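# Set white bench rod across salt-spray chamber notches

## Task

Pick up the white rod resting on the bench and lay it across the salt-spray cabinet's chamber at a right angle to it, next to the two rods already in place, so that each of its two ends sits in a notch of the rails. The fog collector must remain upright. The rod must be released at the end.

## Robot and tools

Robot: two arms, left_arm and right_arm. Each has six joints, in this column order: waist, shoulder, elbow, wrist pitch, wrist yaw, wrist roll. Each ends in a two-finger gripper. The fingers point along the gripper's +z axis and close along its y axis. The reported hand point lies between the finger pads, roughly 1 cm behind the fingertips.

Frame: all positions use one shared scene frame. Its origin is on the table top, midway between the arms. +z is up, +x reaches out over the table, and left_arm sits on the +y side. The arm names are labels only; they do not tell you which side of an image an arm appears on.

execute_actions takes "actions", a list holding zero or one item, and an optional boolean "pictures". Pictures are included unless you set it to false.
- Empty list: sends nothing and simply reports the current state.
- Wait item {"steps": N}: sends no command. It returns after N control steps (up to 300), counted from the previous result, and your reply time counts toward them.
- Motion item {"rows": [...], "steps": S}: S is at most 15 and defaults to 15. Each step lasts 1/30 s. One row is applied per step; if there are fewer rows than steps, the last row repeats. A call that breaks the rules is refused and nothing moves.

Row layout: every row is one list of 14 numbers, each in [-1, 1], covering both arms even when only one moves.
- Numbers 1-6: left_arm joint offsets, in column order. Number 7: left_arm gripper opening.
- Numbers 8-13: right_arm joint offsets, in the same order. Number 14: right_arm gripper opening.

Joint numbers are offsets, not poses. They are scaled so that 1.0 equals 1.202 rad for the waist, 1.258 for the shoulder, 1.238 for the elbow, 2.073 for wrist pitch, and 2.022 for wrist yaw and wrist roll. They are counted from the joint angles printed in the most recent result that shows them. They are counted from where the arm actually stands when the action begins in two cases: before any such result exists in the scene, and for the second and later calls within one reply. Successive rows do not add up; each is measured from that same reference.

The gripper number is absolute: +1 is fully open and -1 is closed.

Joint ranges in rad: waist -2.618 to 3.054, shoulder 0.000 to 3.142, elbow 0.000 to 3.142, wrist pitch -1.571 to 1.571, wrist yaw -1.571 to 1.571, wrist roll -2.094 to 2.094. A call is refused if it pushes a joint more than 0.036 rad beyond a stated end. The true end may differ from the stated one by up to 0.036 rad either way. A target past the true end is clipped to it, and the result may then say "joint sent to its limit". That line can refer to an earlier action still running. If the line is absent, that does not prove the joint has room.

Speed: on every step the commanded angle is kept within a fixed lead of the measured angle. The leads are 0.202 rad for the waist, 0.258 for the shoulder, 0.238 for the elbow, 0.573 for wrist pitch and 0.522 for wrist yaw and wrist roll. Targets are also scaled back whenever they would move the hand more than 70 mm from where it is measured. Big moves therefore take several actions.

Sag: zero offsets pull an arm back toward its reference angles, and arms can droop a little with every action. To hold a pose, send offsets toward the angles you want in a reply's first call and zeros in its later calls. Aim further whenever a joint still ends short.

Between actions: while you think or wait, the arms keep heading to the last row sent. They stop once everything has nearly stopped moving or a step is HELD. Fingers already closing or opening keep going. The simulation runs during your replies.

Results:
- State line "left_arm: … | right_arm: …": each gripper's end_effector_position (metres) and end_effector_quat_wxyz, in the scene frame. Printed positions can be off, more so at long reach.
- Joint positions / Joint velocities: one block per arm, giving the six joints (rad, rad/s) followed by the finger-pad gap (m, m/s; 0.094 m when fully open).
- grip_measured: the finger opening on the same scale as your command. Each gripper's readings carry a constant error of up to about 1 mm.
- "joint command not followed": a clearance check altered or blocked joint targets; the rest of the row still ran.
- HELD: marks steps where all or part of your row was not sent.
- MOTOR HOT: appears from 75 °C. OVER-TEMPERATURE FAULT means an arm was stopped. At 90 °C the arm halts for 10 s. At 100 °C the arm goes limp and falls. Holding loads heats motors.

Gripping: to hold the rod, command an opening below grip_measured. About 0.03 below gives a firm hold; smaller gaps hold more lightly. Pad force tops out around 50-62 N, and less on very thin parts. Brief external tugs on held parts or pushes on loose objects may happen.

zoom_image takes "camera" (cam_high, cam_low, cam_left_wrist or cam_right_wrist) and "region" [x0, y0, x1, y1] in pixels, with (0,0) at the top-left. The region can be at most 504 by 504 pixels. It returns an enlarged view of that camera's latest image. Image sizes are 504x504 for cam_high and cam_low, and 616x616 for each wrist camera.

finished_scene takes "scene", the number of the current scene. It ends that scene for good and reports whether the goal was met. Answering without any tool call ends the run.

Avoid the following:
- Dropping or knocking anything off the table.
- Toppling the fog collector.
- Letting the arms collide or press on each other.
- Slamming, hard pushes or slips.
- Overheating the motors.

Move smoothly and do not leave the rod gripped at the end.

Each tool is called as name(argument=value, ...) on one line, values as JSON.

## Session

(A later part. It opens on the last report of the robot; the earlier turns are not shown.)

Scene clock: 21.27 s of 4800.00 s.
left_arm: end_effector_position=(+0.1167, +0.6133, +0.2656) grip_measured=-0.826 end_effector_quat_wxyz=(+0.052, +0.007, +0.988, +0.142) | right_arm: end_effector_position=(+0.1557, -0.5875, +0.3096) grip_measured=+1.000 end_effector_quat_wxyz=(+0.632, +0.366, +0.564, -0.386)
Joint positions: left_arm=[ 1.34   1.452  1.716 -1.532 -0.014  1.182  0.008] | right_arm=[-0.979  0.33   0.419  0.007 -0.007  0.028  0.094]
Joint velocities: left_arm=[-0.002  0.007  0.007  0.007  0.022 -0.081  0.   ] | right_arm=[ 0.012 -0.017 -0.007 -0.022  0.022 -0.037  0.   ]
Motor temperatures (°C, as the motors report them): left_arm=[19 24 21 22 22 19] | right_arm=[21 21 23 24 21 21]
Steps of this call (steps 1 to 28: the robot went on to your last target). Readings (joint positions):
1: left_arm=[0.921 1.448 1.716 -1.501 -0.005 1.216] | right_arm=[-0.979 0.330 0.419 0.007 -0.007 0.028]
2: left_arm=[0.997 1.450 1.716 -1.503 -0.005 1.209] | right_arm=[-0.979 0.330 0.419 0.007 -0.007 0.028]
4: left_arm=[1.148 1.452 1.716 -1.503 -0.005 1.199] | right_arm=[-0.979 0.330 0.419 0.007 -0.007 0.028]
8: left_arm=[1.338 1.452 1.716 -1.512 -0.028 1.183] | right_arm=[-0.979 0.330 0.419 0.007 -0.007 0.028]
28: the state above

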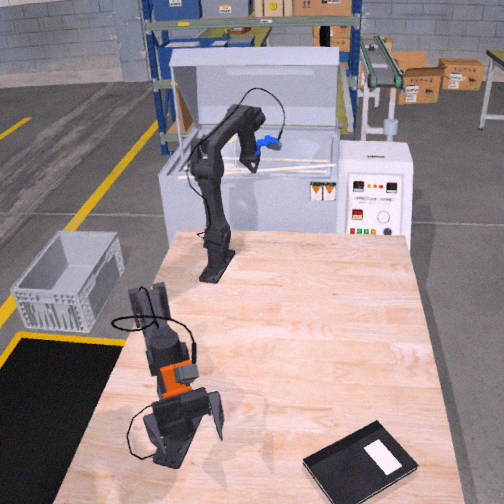

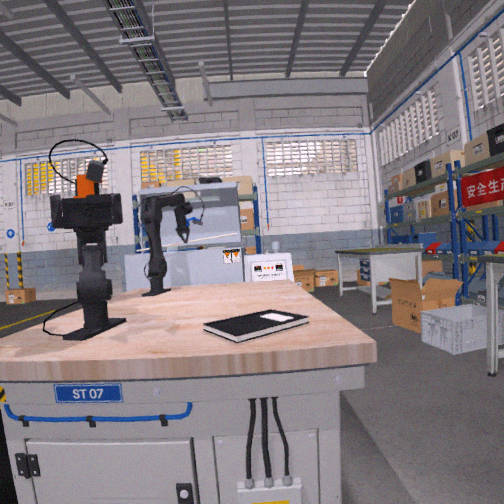

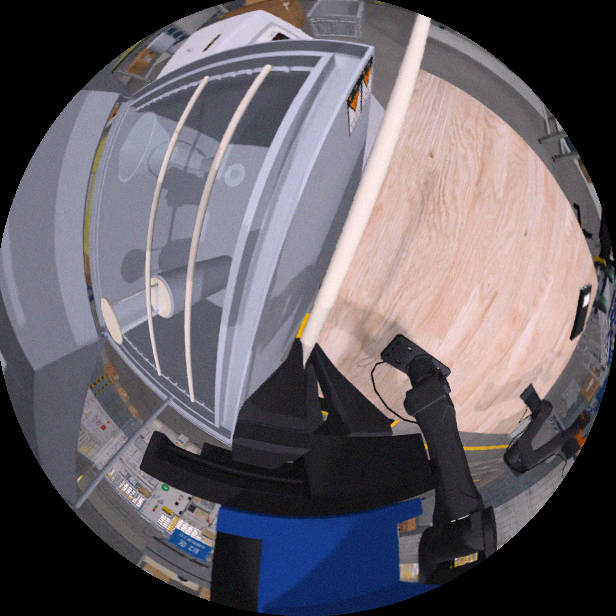

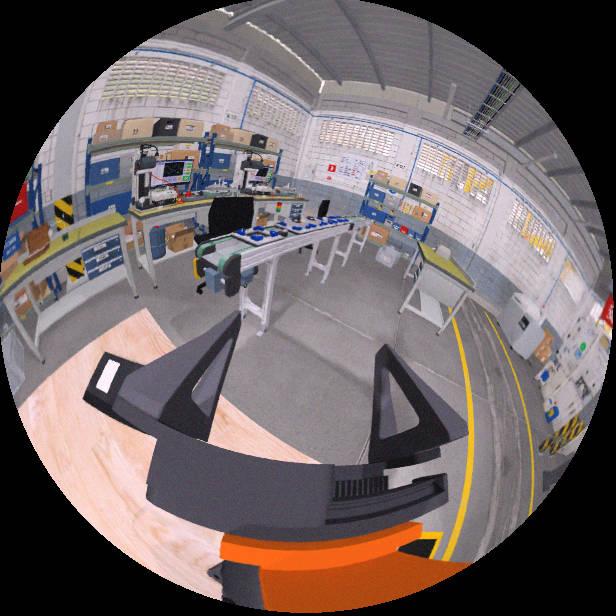

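execute_actions(actions=[{"rows":[[0,0.03,0.06,0.01,-0.02,0,-0.86,0,0,0,0,0,0,1],[0,0.07,0.11,0.02,-0.04,0,-0.86,0,0,0,0,0,0,1],[0,0.11,0.15,0.03,-0.05,0,-0.86,0,0,0,0,0,0,1],[0,0.15,0.19,0.04,-0.06,0,-0.86,0,0,0,0,0,0,1],[0,0.19,0.23,0.05,-0.07,0,-0.86,0,0,0,0,0,0,1],[0,0.23,0.27,0.06,-0.08,0,-0.86,0,0,0,0,0,0,1],[0,0.27,0.31,0.065,-0.09,0.014,-0.86,0,0,0,0,0,0,1],[0,0.31,0.35,0.07,-0.095,0.014,-0.86,0,0,0,0,0,0,1],[0,0.35,0.39,0.075,-0.095,0.014,-0.86,0,0,0,0,0,0,1],[0,0.39,0.43,0.08,-0.095,0.014,-0.86,0,0,0,0,0,0,1],[0,0.43,0.46,0.09,-0.095,0.014,-0.86,0,0,0,0,0,0,1],[0,0.47,0.49,0.095,-0.095,0.014,-0.86,0,0,0,0,0,0,1]]}], pictures=false)

execute_actions(actions=[{"steps":20}])

zoom_image(camera="cam_high", region=[150,80,370,220])

Scene clock: 23.63 s of 4800.00 s.
left_arm: end_effector_position=(+0.2170, +0.8026, +0.2321) grip_measured=-0.826 end_effector_quat_wxyz=(+0.072, +0.035, +0.970, +0.232) | right_arm: end_effector_position=(+0.1557, -0.5875, +0.3096) grip_measured=+1.000 end_effector_quat_wxyz=(+0.632, +0.366, +0.564, -0.386)
Joint positions: left_arm=[ 1.29   2.09   2.274 -1.267 -0.056  1.2    0.008] | right_arm=[-0.979  0.33   0.419  0.007 -0.007  0.028  0.094]
Joint velocities: left_arm=[-0.242  0.906  0.027  0.315  0.227  0.037 -0.   ] | right_arm=[-0.012 -0.012  0.007 -0.051  0.037  0.007  0.   ]
Motor temperatures (°C, as the motors report them): left_arm=[19 23 22 22 22 19] | right_arm=[21 21 23 25 21 21]
Steps of this call (steps 1 to 15: the robot went on to your last target; steps 16 to 56: nothing new was sent; steps 57 to 71: all 15 steps of this action). Readings (joint positions):
57: left_arm=[1.340 1.456 1.724 -1.536 -0.019 1.182] | right_arm=[-0.979 0.330 0.419 0.007 -0.007 0.028]
58: left_arm=[1.340 1.472 1.751 -1.543 -0.031 1.182] | right_arm=[-0.979 0.330 0.419 0.007 -0.007 0.028]
60: left_arm=[1.340 1.536 1.846 -1.538 -0.064 1.182] | right_arm=[-0.979 0.330 0.419 0.007 -0.007 0.028]
64: left_arm=[1.340 1.727 2.059 -1.467 -0.133 1.189] | right_arm=[-0.979 0.330 0.419 0.007 -0.007 0.028]
71: the state above

Scene clock: 24.30 s of 4800.00 s.
left_arm: end_effector_position=(+0.1611, +0.8081, +0.2593) grip_measured=-0.826 end_effector_quat_wxyz=(+0.004, -0.008, +0.964, +0.265) | right_arm: end_effector_position=(+0.1557, -0.5875, +0.3096) grip_measured=+1.000 end_effector_quat_wxyz=(+0.632, +0.366, +0.564, -0.386)
Joint positions: left_arm=[ 1.347  2.045  2.303 -1.326 -0.198  1.206  0.008] | right_arm=[-0.979  0.33   0.419  0.007 -0.007  0.028  0.094]
Joint velocities: left_arm=[ 0.002  0.007 -0.002 -0.007 -0.037  0.051 -0.   ] | right_arm=[ 0.007  0.002 -0.022 -0.007  0.007 -0.081  0.   ]
Motor temperatures (°C, as the motors report them): left_arm=[19 24 22 22 22 19] | right_arm=[21 21 23 25 21 21]
Steps of this call (steps 1 to 20: the robot went on to your last target). Readings (joint positions):
1: left_arm=[1.283 2.116 2.274 -1.260 -0.048 1.201] | right_arm=[-0.979 0.330 0.419 0.007 -0.007 0.028]
2: left_arm=[1.279 2.133 2.274 -1.256 -0.042 1.202] | right_arm=[-0.979 0.330 0.419 0.007 -0.007 0.028]
4: left_arm=[1.276 2.144 2.274 -1.250 -0.032 1.204] | right_arm=[-0.979 0.330 0.419 0.007 -0.007 0.028]
8: left_arm=[1.311 2.097 2.276 -1.295 -0.122 1.205] | right_arm=[-0.979 0.330 0.419 0.007 -0.007 0.028]
20: the state above

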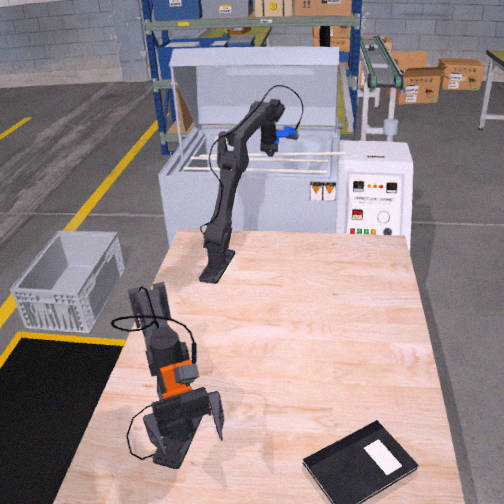

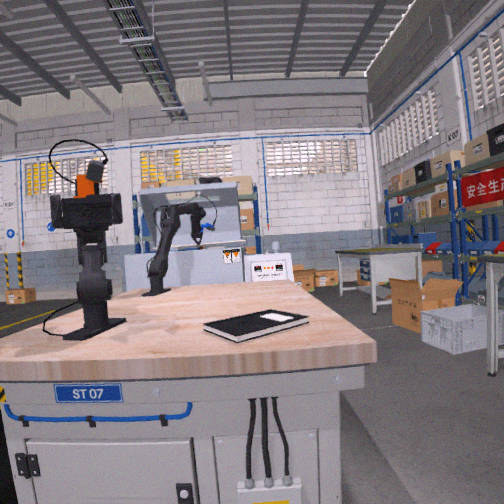

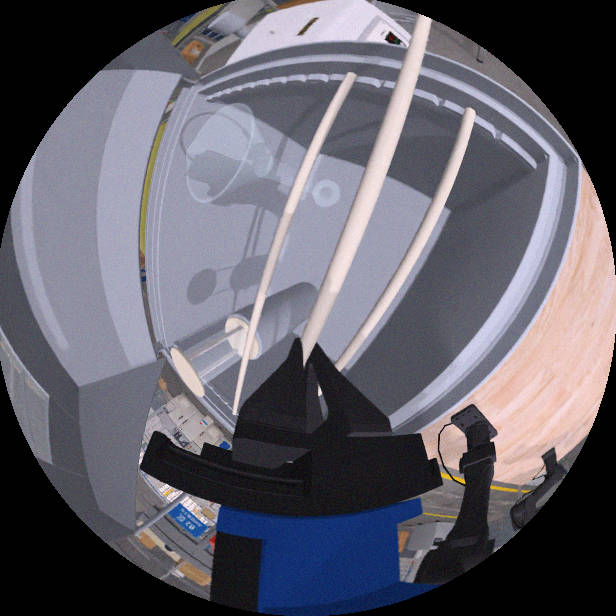

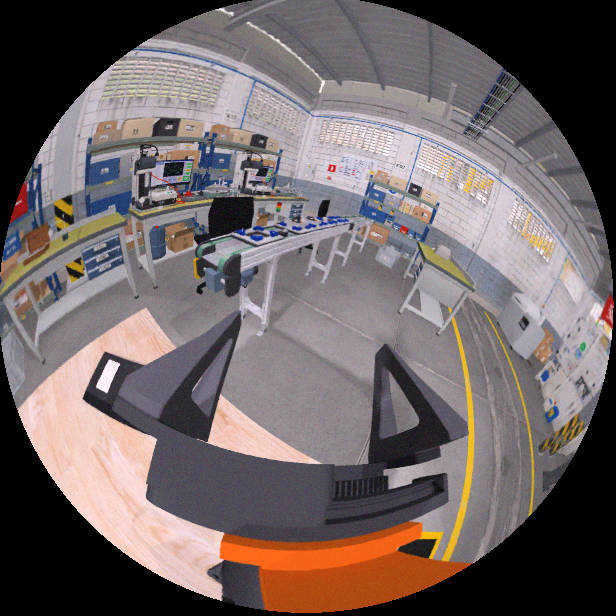

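Region (150, 80, 370, 220) of cam_high's 504x504 image, scaled by 2.291, with more detail than that image has; it fills the top 321 rows of this view, and the rest is white.

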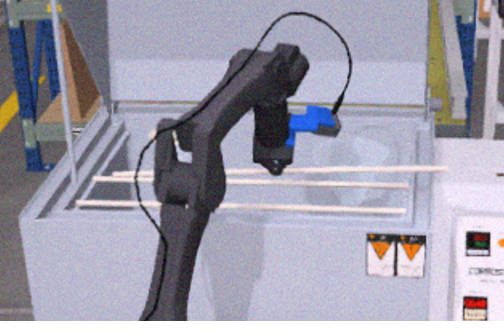

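execute_actions(actions=[{"rows":[[0.02,-0.03,-0.03,-0.01,0.01,0.01,-0.86,0,0,0,0,0,0,1],[0.04,-0.05,-0.05,-0.02,0.02,0.02,-0.86,0,0,0,0,0,0,1],[0.06,-0.07,-0.08,-0.03,0.03,0.03,-0.86,0,0,0,0,0,0,1],[0.08,-0.09,-0.11,-0.04,0.04,0.04,-0.86,0,0,0,0,0,0,1],[0.1,-0.1,-0.14,-0.045,0.05,0.05,-0.86,0,0,0,0,0,0,1],[0.112,-0.115,-0.185,-0.045,0.06,0.062,-0.86,0,0,0,0,0,0,1]]}], pictures=false)

execute_actions(actions=[{"steps":12}])

zoom_image(camera="cam_high", region=[150,80,370,220])

Scene clock: 26.47 s of 4800.00 s.
left_arm: end_effector_position=(+0.0960, +0.7643, +0.2318) grip_measured=-0.826 end_effector_quat_wxyz=(-0.007, -0.007, +0.985, +0.170) | right_arm: end_effector_position=(+0.1557, -0.5875, +0.3096) grip_measured=+1.000 end_effector_quat_wxyz=(+0.632, +0.366, +0.564, -0.386)
Joint positions: left_arm=[ 1.491  1.922  2.088 -1.411 -0.101  1.318  0.008] | right_arm=[-0.979  0.33   0.419  0.007 -0.007  0.028  0.094]
Joint velocities: left_arm=[-0.037 -0.007 -0.007 -0.007  0.139  0.037  0.001] | right_arm=[ 0.002 -0.007  0.007 -0.007  0.022 -0.11   0.   ]
Motor temperatures (°C, as the motors report them): left_arm=[19 24 22 22 22 19] | right_arm=[21 21 23 25 21 21]
Steps of this call (steps 1 to 30: the robot went on to your last target; steps 31 to 50: nothing new was sent; steps 51 to 65: all 15 steps of this action). Readings (joint positions):
51: left_arm=[1.349 2.043 2.298 -1.329 -0.198 1.209] | right_arm=[-0.979 0.330 0.419 0.007 -0.007 0.028]
52: left_arm=[1.354 2.036 2.285 -1.329 -0.190 1.215] | right_arm=[-0.979 0.330 0.419 0.007 -0.007 0.028]
54: left_arm=[1.378 2.004 2.231 -1.338 -0.164 1.235] | right_arm=[-0.979 0.330 0.419 0.007 -0.007 0.028]
58: left_arm=[1.470 1.930 2.107 -1.387 -0.123 1.286] | right_arm=[-0.979 0.330 0.419 0.007 -0.007 0.028]
65: the state above

Scene clock: 26.87 s of 4800.00 s.
left_arm: end_effector_position=(+0.0981, +0.7638, +0.2316) grip_measured=-0.826 end_effector_quat_wxyz=(-0.003, -0.002, +0.986, +0.168) | right_arm: end_effector_position=(+0.1557, -0.5875, +0.3096) grip_measured=+1.000 end_effector_quat_wxyz=(+0.632, +0.366, +0.564, -0.386)
Joint positions: left_arm=[ 1.49   1.922  2.088 -1.411 -0.09   1.325  0.008] | right_arm=[-0.979  0.33   0.419  0.007 -0.007  0.028  0.094]
Joint velocities: left_arm=[-0.012 -0.002 -0.002  0.007 -0.022 -0.022 -0.001] | right_arm=[-0.017 -0.007 -0.027 -0.007  0.037 -0.007  0.   ]
Motor temperatures (°C, as the motors report them): left_arm=[19 24 22 22 22 19] | right_arm=[21 21 23 25 21 21]
Steps of this call (steps 1 to 12: the robot went on to your last target). Readings (joint positions):
1: left_arm=[1.490 1.922 2.088 -1.411 -0.098 1.320] | right_arm=[-0.979 0.330 0.419 0.007 -0.007 0.028]
2: left_arm=[1.490 1.922 2.088 -1.411 -0.096 1.321] | right_arm=[-0.979 0.330 0.419 0.007 -0.007 0.028]
4: left_arm=[1.490 1.922 2.088 -1.411 -0.094 1.323] | right_arm=[-0.979 0.330 0.419 0.007 -0.007 0.028]
8: left_arm=[1.490 1.922 2.088 -1.411 -0.092 1.324] | right_arm=[-0.979 0.330 0.419 0.007 -0.007 0.028]
12: the state above

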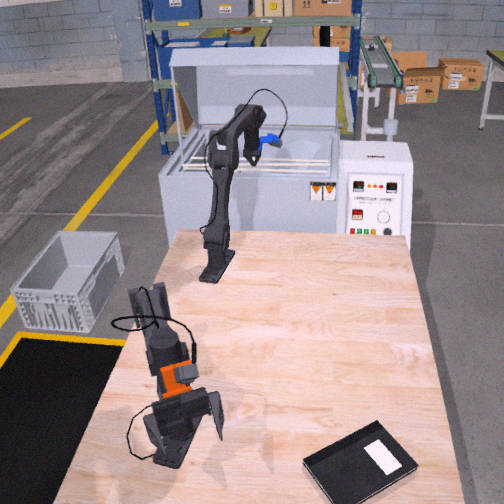

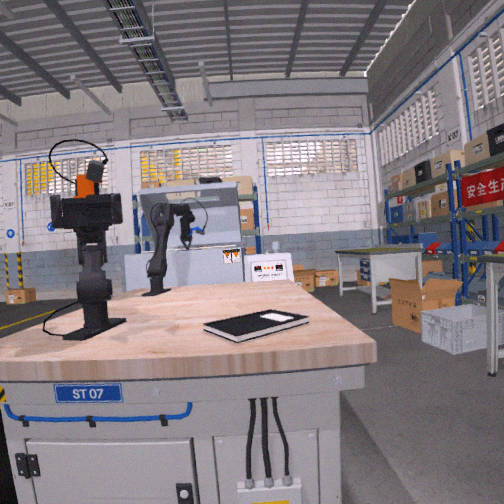

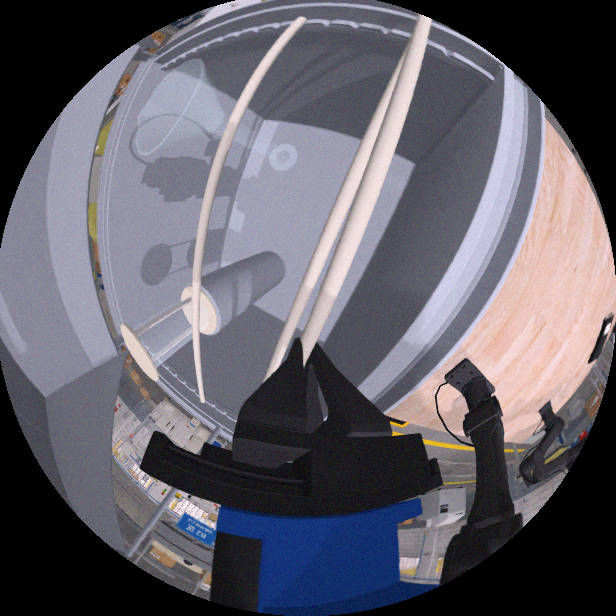

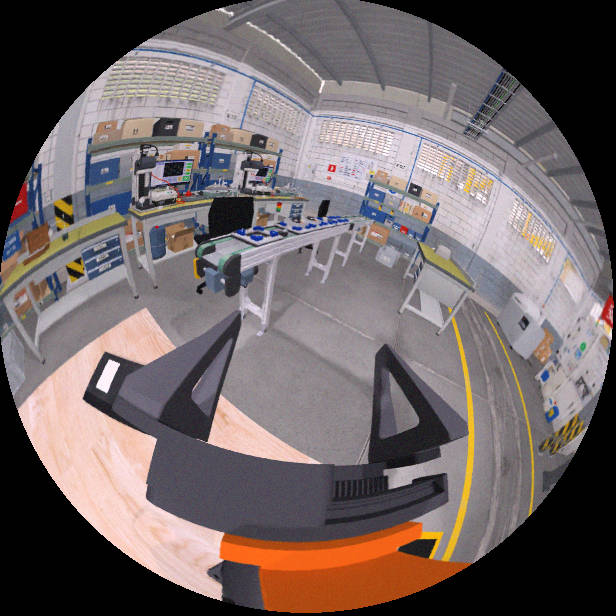

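Region (150, 80, 370, 220) of cam_high's 504x504 image, scaled by 2.291, with more detail than that image has; it fills the top 321 rows of this view, and the rest is white.

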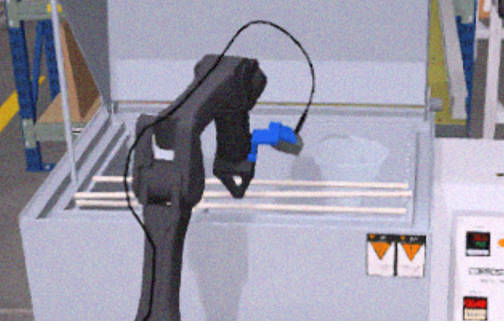

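execute_actions(actions=[{"rows":[[0,-0.02,-0.04,0.02,0,0.005,-0.86,0,0,0,0,0,0,1],[0,-0.04,-0.08,0.04,0,0.01,-0.86,0,0,0,0,0,0,1],[0,-0.055,-0.12,0.06,0,0.015,-0.86,0,0,0,0,0,0,1],[0,-0.07,-0.16,0.07,0,0.02,-0.86,0,0,0,0,0,0,1],[0,-0.085,-0.2,0.085,0,0.025,-0.86,0,0,0,0,0,0,1],[0,-0.1,-0.24,0.1,0,0.025,-0.86,0,0,0,0,0,0,1],[0.005,-0.105,-0.275,0.105,0,0.025,-0.86,0,0,0,0,0,0,1]]}], pictures=false)

execute_actions(actions=[{"steps":12}])

zoom_image(camera="cam_high", region=[150,120,350,200])

Scene clock: 28.77 s of 4800.00 s.
left_arm: end_effector_position=(+0.0952, +0.7542, +0.2121) grip_measured=-0.826 end_effector_quat_wxyz=(+0.000, +0.014, +0.980, +0.199) | right_arm: end_effector_position=(+0.1557, -0.5875, +0.3096) grip_measured=+1.000 end_effector_quat_wxyz=(+0.632, +0.366, +0.564, -0.386)
Joint positions: left_arm=[ 1.49   1.775  1.792 -1.197 -0.093  1.363  0.008] | right_arm=[-0.979  0.33   0.419  0.007 -0.007  0.028  0.094]
Joint velocities: left_arm=[-0.002  0.007 -0.027  0.007 -0.066 -0.007  0.   ] | right_arm=[-0.027 -0.017 -0.007  0.022 -0.051 -0.022  0.   ]
Motor temperatures (°C, as the motors report them): left_arm=[19 25 22 22 22 19] | right_arm=[21 21 23 25 21 21]
Steps of this call (steps 1 to 30: the robot went on to your last target; steps 31 to 42: nothing new was sent; steps 43 to 57: all 15 steps of this action). Readings (joint positions):
43: left_arm=[1.490 1.920 2.081 -1.404 -0.090 1.326] | right_arm=[-0.979 0.330 0.419 0.007 -0.007 0.028]
44: left_arm=[1.490 1.911 2.060 -1.388 -0.090 1.329] | right_arm=[-0.979 0.330 0.419 0.007 -0.007 0.028]
46: left_arm=[1.490 1.880 1.983 -1.343 -0.090 1.337] | right_arm=[-0.979 0.330 0.419 0.007 -0.007 0.028]
50: left_arm=[1.490 1.796 1.826 -1.234 -0.091 1.353] | right_arm=[-0.979 0.330 0.419 0.007 -0.007 0.028]
57: the state above

Scene clock: 29.17 s of 4800.00 s.
left_arm: end_effector_position=(+0.0953, +0.7565, +0.2123) grip_measured=-0.826 end_effector_quat_wxyz=(-0.000, +0.016, +0.979, +0.204) | right_arm: end_effector_position=(+0.1557, -0.5875, +0.3096) grip_measured=+1.000 end_effector_quat_wxyz=(+0.632, +0.366, +0.564, -0.386)
Joint positions: left_arm=[ 1.49   1.775  1.789 -1.185 -0.095  1.368  0.008] | right_arm=[-0.979  0.33   0.419  0.007 -0.007  0.028  0.094]
Joint velocities: left_arm=[ 0.012 -0.012 -0.046  0.081 -0.022  0.081 -0.001] | right_arm=[-0.002 -0.007  0.002 -0.022 -0.066  0.007  0.   ]
Motor temperatures (°C, as the motors report them): left_arm=[19 25 22 22 22 19] | right_arm=[21 21 23 25 21 21]
Steps of this call (steps 1 to 12: the robot went on to your last target). Readings (joint positions):
1: left_arm=[1.490 1.775 1.791 -1.195 -0.093 1.364] | right_arm=[-0.979 0.330 0.419 0.007 -0.007 0.028]
2: left_arm=[1.490 1.775 1.791 -1.194 -0.093 1.365] | right_arm=[-0.979 0.330 0.419 0.007 -0.007 0.028]
4: left_arm=[1.490 1.775 1.791 -1.192 -0.094 1.366] | right_arm=[-0.979 0.330 0.419 0.007 -0.007 0.028]
8: left_arm=[1.490 1.775 1.790 -1.190 -0.094 1.367] | right_arm=[-0.979 0.330 0.419 0.007 -0.007 0.028]
12: the state above

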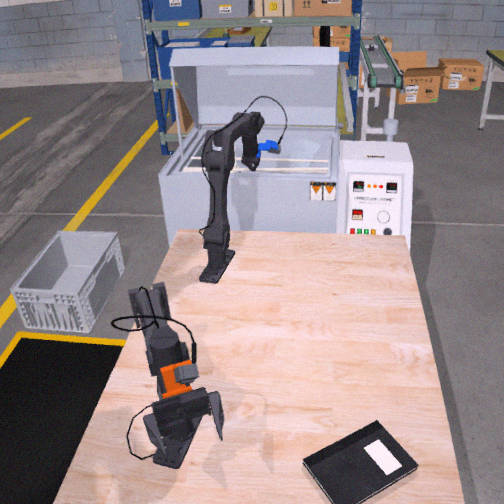

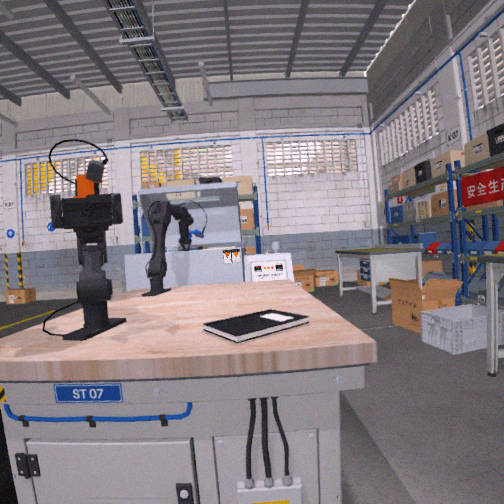

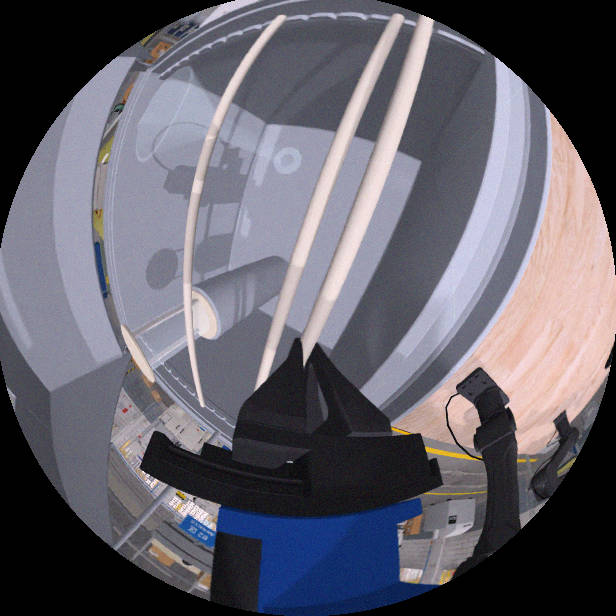

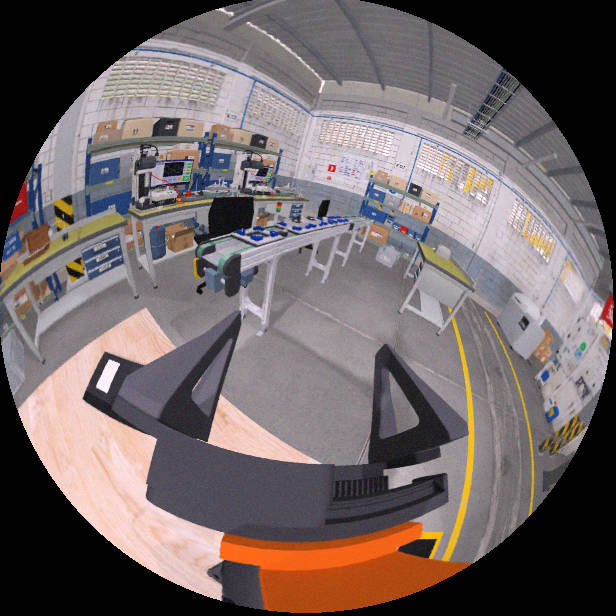

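Region (150, 120, 350, 200) of cam_high's 504x504 image, scaled by 2.520, with more detail than that image has; it fills the top 202 rows of this view, and the rest is white.

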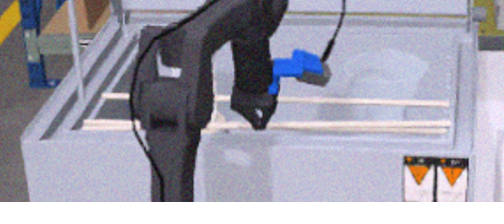

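execute_actions(actions=[{"rows":[[-0.012,-0.01,0,-0.015,-0.025,0,-0.86,0,0,0,0,0,0,1]]}])

zoom_image(camera="cam_high", region=[150,140,250,190])

zoom_image(camera="cam_high", region=[250,140,350,190])

Scene clock: 30.83 s of 4800.00 s.
left_arm: end_effector_position=(+0.0951, +0.7575, +0.2116) grip_measured=-0.826 end_effector_quat_wxyz=(-0.009, +0.018, +0.978, +0.207) | right_arm: end_effector_position=(+0.1557, -0.5875, +0.3096) grip_measured=+1.000 end_effector_quat_wxyz=(+0.632, +0.366, +0.564, -0.386)
Joint positions: left_arm=[ 1.483  1.775  1.783 -1.177 -0.116  1.369  0.008] | right_arm=[-0.979  0.33   0.419  0.007 -0.007  0.028  0.094]
Joint velocities: left_arm=[-0.002 -0.012 -0.002 -0.037  0.022 -0.066  0.   ] | right_arm=[-0.007 -0.007 -0.017  0.037 -0.095  0.066  0.   ]
Motor temperatures (°C, as the motors report them): left_arm=[19 25 22 22 22 19] | right_arm=[21 21 23 25 21 21]
Steps of this call (steps 1 to 30: the robot went on to your last target; steps 31 to 35: nothing new was sent; steps 36 to 50: all 15 steps of this action). Readings (joint positions):
36: left_arm=[1.489 1.775 1.783 -1.177 -0.100 1.369] | right_arm=[-0.979 0.330 0.419 0.007 -0.007 0.028]
37: left_arm=[1.487 1.775 1.783 -1.177 -0.105 1.369] | right_arm=[-0.979 0.330 0.419 0.007 -0.007 0.028]
39: left_arm=[1.484 1.775 1.783 -1.177 -0.112 1.369] | right_arm=[-0.979 0.330 0.419 0.007 -0.007 0.028]
43: left_arm=[1.483 1.775 1.783 -1.177 -0.116 1.369] | right_arm=[-0.979 0.330 0.419 0.007 -0.007 0.028]
50: the state above

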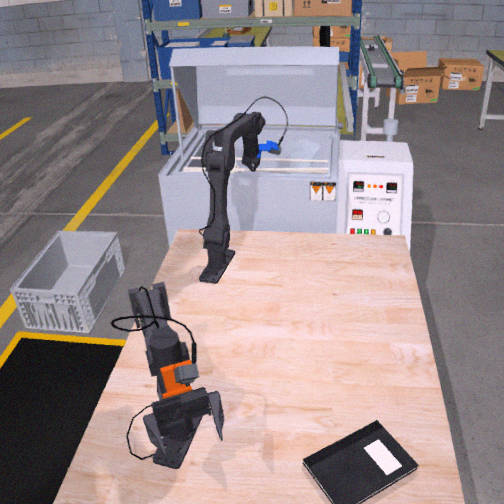

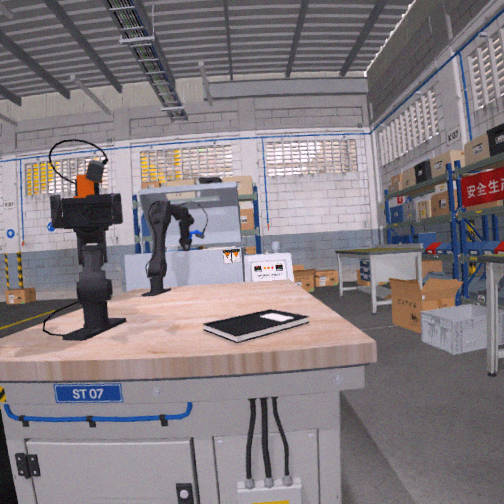

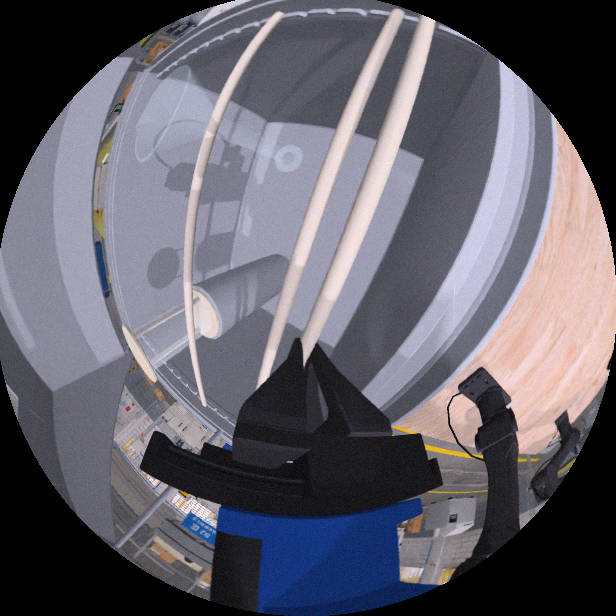

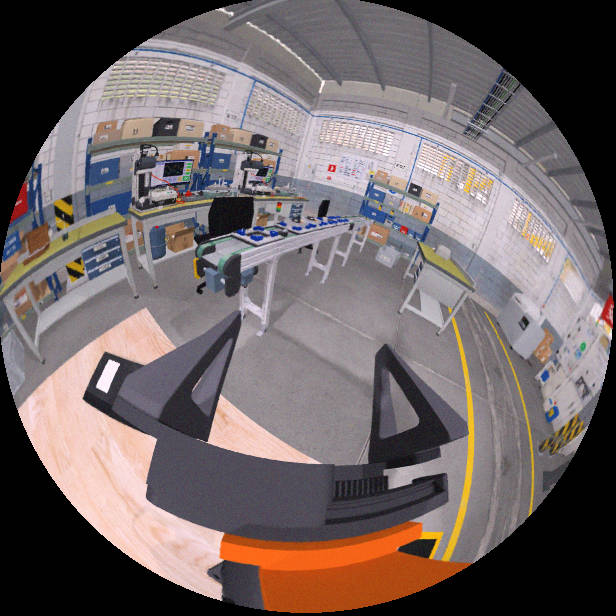

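Region (150, 140, 250, 190) of cam_high's 504x504 image, scaled by 5.040, with more detail than that image has.

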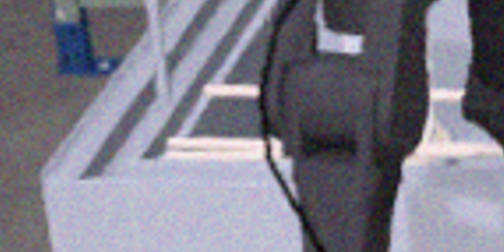

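Region (250, 140, 350, 190) of cam_high's 504x504 image, scaled by 5.040, with more detail than that image has.

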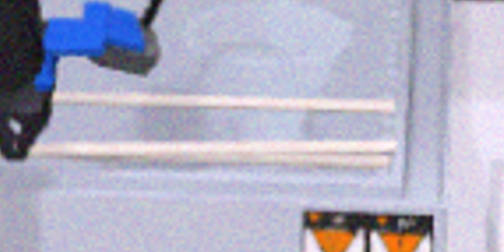

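execute_actions(actions=[{"rows":[[0,-0.045,0,-0.02,-0.01,0,-0.86,0,0,0,0,0,0,1],[0,-0.045,0,-0.02,-0.02,0,-0.86,0,0,0,0,0,0,1],[0,-0.045,0,-0.02,-0.028,0,-0.86,0,0,0,0,0,0,1],[0,-0.045,0,-0.02,-0.028,0,-0.86,0,0,0,0,0,0,1],[0,-0.045,0,-0.02,-0.028,0,-0.86,0,0,0,0,0,0,1],[-0.01,-0.06,-0.03,-0.01,-0.028,0,-0.86,0,0,0,0,0,0,1],[-0.01,-0.06,-0.03,-0.01,-0.028,0,-0.86,0,0,0,0,0,0,1],[-0.015,-0.08,-0.075,-0.01,-0.028,0,-0.86,0,0,0,0,0,0,1]]}], pictures=false)

execute_actions(actions=[{"steps":12}])

zoom_image(camera="cam_high", region=[160,140,350,190])

zoom_image(camera="cam_left_wrist", region=[250,0,530,120])

Scene clock: 32.97 s of 4800.00 s.
left_arm: end_effector_position=(+0.0836, +0.7338, +0.2151) grip_measured=-0.826 end_effector_quat_wxyz=(-0.033, +0.019, +0.978, +0.204) | right_arm: end_effector_position=(+0.1557, -0.5875, +0.3096) grip_measured=+1.000 end_effector_quat_wxyz=(+0.632, +0.366, +0.564, -0.386)
Joint positions: left_arm=[ 1.473  1.693  1.703 -1.197 -0.164  1.369  0.008] | right_arm=[-0.979  0.33   0.419  0.007 -0.007  0.028  0.094]
Joint velocities: left_arm=[-0.012 -0.007 -0.002 -0.066  0.066  0.022 -0.   ] | right_arm=[-0.002  0.007 -0.007  0.007 -0.007 -0.007  0.   ]
Motor temperatures (°C, as the motors report them): left_arm=[19 25 22 22 22 19] | right_arm=[21 21 23 25 21 21]
Steps of this call (steps 1 to 15: the robot went on to your last target; steps 16 to 49: nothing new was sent; steps 50 to 64: all 15 steps of this action). Readings (joint positions):
50: left_arm=[1.483 1.771 1.783 -1.178 -0.117 1.369] | right_arm=[-0.979 0.330 0.419 0.007 -0.007 0.028]
51: left_arm=[1.483 1.767 1.783 -1.182 -0.120 1.369] | right_arm=[-0.979 0.330 0.419 0.007 -0.007 0.028]
53: left_arm=[1.483 1.753 1.783 -1.190 -0.132 1.369] | right_arm=[-0.979 0.330 0.419 0.007 -0.007 0.028]
57: left_arm=[1.482 1.719 1.758 -1.188 -0.157 1.369] | right_arm=[-0.979 0.330 0.419 0.007 -0.007 0.028]
64: the state above

Scene clock: 33.37 s of 4800.00 s.
left_arm: end_effector_position=(+0.0832, +0.7339, +0.2152) grip_measured=-0.826 end_effector_quat_wxyz=(-0.035, +0.018, +0.978, +0.204) | right_arm: end_effector_position=(+0.1557, -0.5875, +0.3096) grip_measured=+1.000 end_effector_quat_wxyz=(+0.632, +0.366, +0.564, -0.386)
Joint positions: left_arm=[ 1.473  1.693  1.703 -1.197 -0.166  1.369  0.008] | right_arm=[-0.979  0.33   0.419  0.007 -0.007  0.028  0.094]
Joint velocities: left_arm=[-0.017 -0.007 -0.007  0.007 -0.037  0.037 -0.   ] | right_arm=[-0.007 -0.007 -0.007 -0.037  0.051 -0.095  0.   ]
Motor temperatures (°C, as the motors report them): left_arm=[19 25 22 22 22 19] | right_arm=[21 21 23 25 21 21]
Steps of this call (steps 1 to 12: the robot went on to your last target). Readings (joint positions):
1: left_arm=[1.473 1.693 1.703 -1.197 -0.164 1.369] | right_arm=[-0.979 0.330 0.419 0.007 -0.007 0.028]
2: left_arm=[1.473 1.693 1.703 -1.197 -0.165 1.369] | right_arm=[-0.979 0.330 0.419 0.007 -0.007 0.028]
4: left_arm=[1.473 1.693 1.703 -1.197 -0.166 1.369] | right_arm=[-0.979 0.330 0.419 0.007 -0.007 0.028]
8: left_arm=[1.473 1.693 1.703 -1.197 -0.166 1.369] | right_arm=[-0.979 0.330 0.419 0.007 -0.007 0.028]
12: the state above

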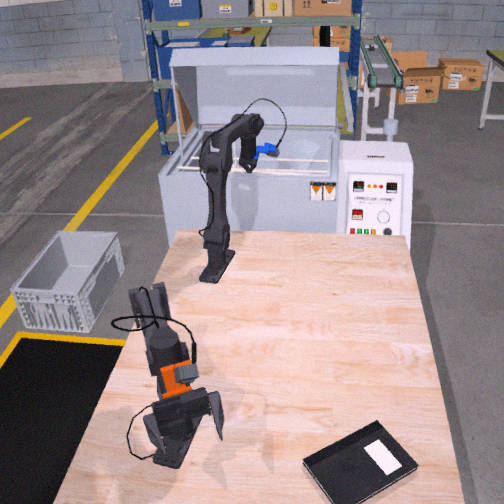

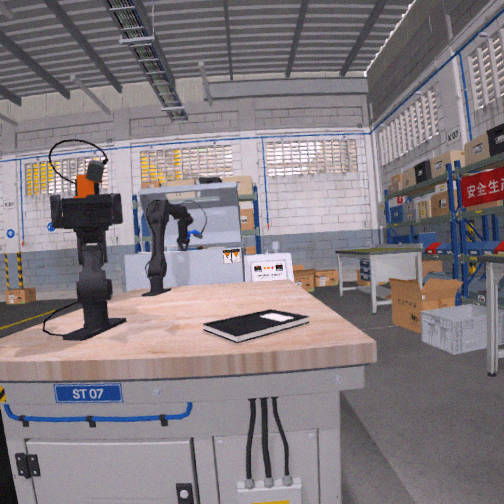

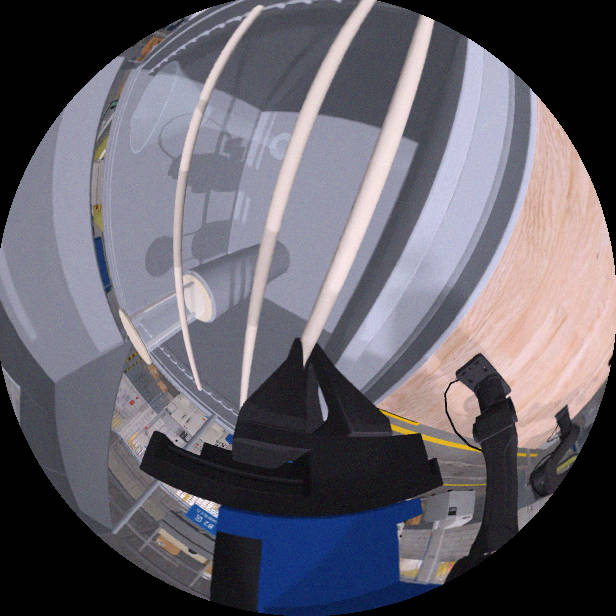

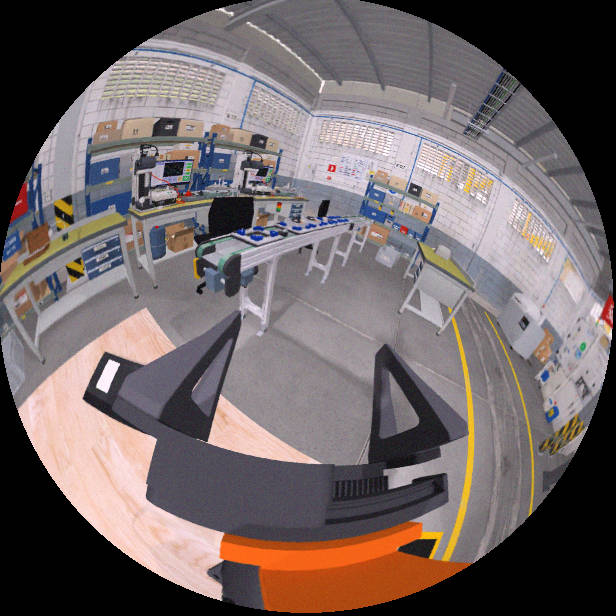

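Region (160, 140, 350, 190) of cam_high's 504x504 image, scaled by 2.653, with more detail than that image has; it fills the top 133 rows of this view, and the rest is white.

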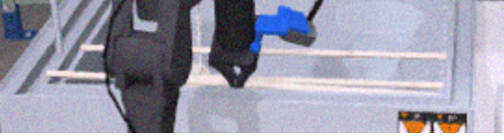

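Region (250, 0, 530, 120) of cam_left_wrist's 616x616 image, scaled by 1.800, with more detail than that image has; it fills the top 216 rows of this view, and the rest is white.

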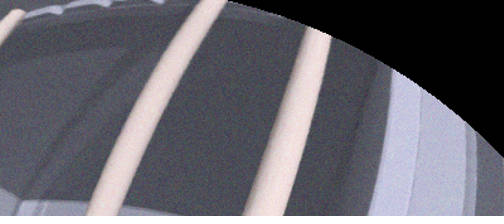

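execute_actions(actions=[{"rows":[[-0.031,0,0,0,0.007,-0.018,-0.86,0,0,0,0,0,0,1]]}], pictures=false)

execute_actions(actions=[{"rows":[[0,0,-0.045,0.015,0,0,-0.86,0,0,0,0,0,0,1]]}])

zoom_image(camera="cam_high", region=[150,140,250,190])

zoom_image(camera="cam_high", region=[250,140,350,190])

Scene clock: 34.90 s of 4800.00 s.
left_arm: end_effector_position=(+0.0911, +0.7319, +0.2152) grip_measured=-0.826 end_effector_quat_wxyz=(-0.033, +0.020, +0.978, +0.205) | right_arm: end_effector_position=(+0.1557, -0.5875, +0.3096) grip_measured=+1.000 end_effector_quat_wxyz=(+0.632, +0.366, +0.564, -0.386)
Joint positions: left_arm=[ 1.449  1.693  1.703 -1.199 -0.173  1.348  0.008] | right_arm=[-0.979  0.33   0.419  0.007 -0.007  0.028  0.094]
Joint velocities: left_arm=[-0.007 -0.007 -0.012 -0.051 -0.022 -0.066 -0.001] | right_arm=[ 0.012 -0.007  0.007  0.037 -0.022  0.022  0.   ]
Motor temperatures (°C, as the motors report them): left_arm=[19 25 22 22 22 19] | right_arm=[21 21 23 25 21 21]
Steps of this call (steps 1 to 15: the robot went on to your last target; steps 16 to 31: nothing new was sent; steps 32 to 46: all 15 steps of this action). Readings (joint positions):
32: left_arm=[1.470 1.693 1.703 -1.197 -0.167 1.365] | right_arm=[-0.979 0.330 0.419 0.007 -0.007 0.028]
33: left_arm=[1.465 1.693 1.703 -1.197 -0.167 1.360] | right_arm=[-0.979 0.330 0.419 0.007 -0.007 0.028]
35: left_arm=[1.451 1.693 1.703 -1.198 -0.169 1.354] | right_arm=[-0.979 0.330 0.419 0.007 -0.007 0.028]
39: left_arm=[1.449 1.693 1.703 -1.199 -0.173 1.349] | right_arm=[-0.979 0.330 0.419 0.007 -0.007 0.028]
46: the state above

Scene clock: 35.40 s of 4800.00 s.
left_arm: end_effector_position=(+0.0908, +0.7316, +0.2053) grip_measured=-0.826 end_effector_quat_wxyz=(-0.035, +0.020, +0.979, +0.200) | right_arm: end_effector_position=(+0.1557, -0.5875, +0.3096) grip_measured=+1.000 end_effector_quat_wxyz=(+0.632, +0.366, +0.564, -0.386)
Joint positions: left_arm=[ 1.449  1.692  1.666 -1.173 -0.174  1.348  0.008] | right_arm=[-0.979  0.33   0.419  0.007 -0.007  0.028  0.094]
Joint velocities: left_arm=[-0.012  0.002  0.002  0.007 -0.037  0.007 -0.   ] | right_arm=[-0.012 -0.002 -0.007 -0.051 -0.081 -0.022  0.   ]
Motor temperatures (°C, as the motors report them): left_arm=[19 25 22 22 22 19] | right_arm=[21 21 23 25 21 21]
Steps of this call (steps 1 to 15: all 15 steps of this action). Readings (joint positions):
1: left_arm=[1.449 1.693 1.697 -1.194 -0.174 1.348] | right_arm=[-0.979 0.330 0.419 0.007 -0.007 0.028]
2: left_arm=[1.449 1.692 1.689 -1.189 -0.175 1.348] | right_arm=[-0.979 0.330 0.419 0.007 -0.007 0.028]
4: left_arm=[1.449 1.692 1.670 -1.179 -0.174 1.348] | right_arm=[-0.979 0.330 0.419 0.007 -0.007 0.028]
8: left_arm=[1.449 1.692 1.666 -1.173 -0.174 1.348] | right_arm=[-0.979 0.330 0.419 0.007 -0.007 0.028]
15: the state above

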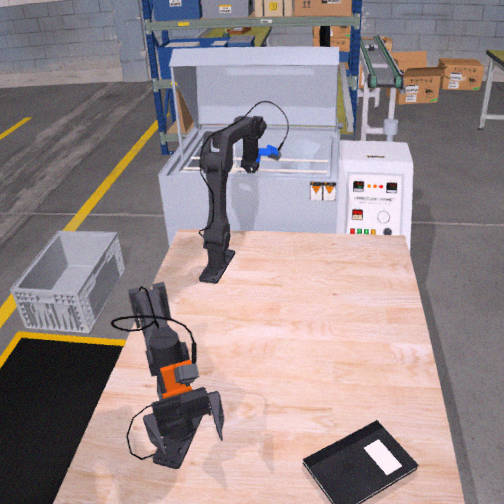

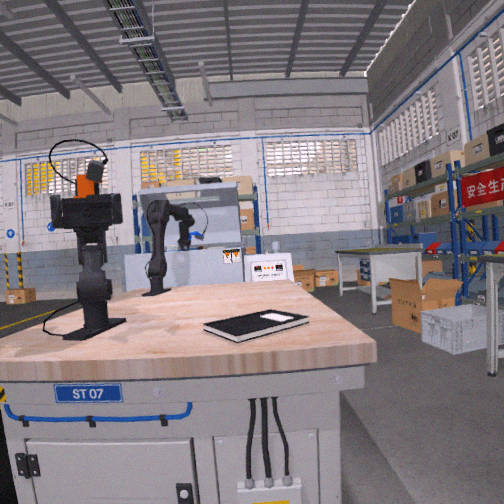

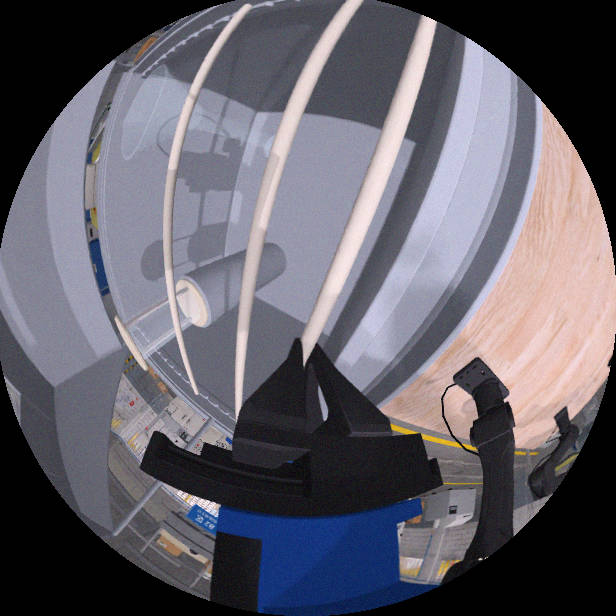

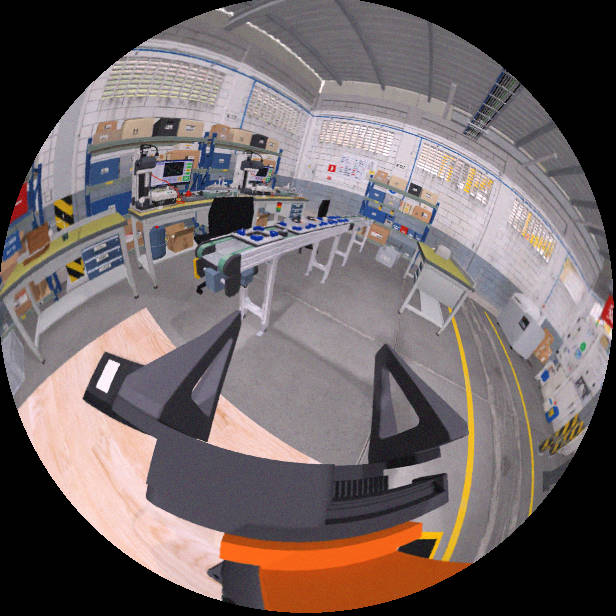

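Region (150, 140, 250, 190) of cam_high's 504x504 image, scaled by 5.040, with more detail than that image has.

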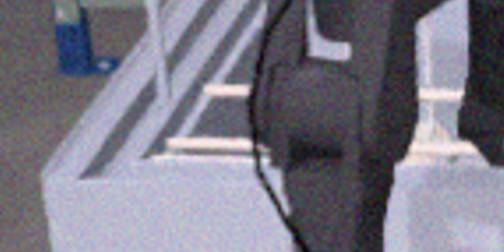

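Region (250, 140, 350, 190) of cam_high's 504x504 image, scaled by 5.040, with more detail than that image has.

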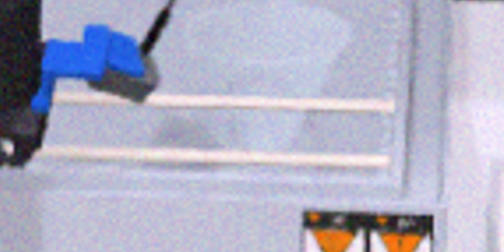

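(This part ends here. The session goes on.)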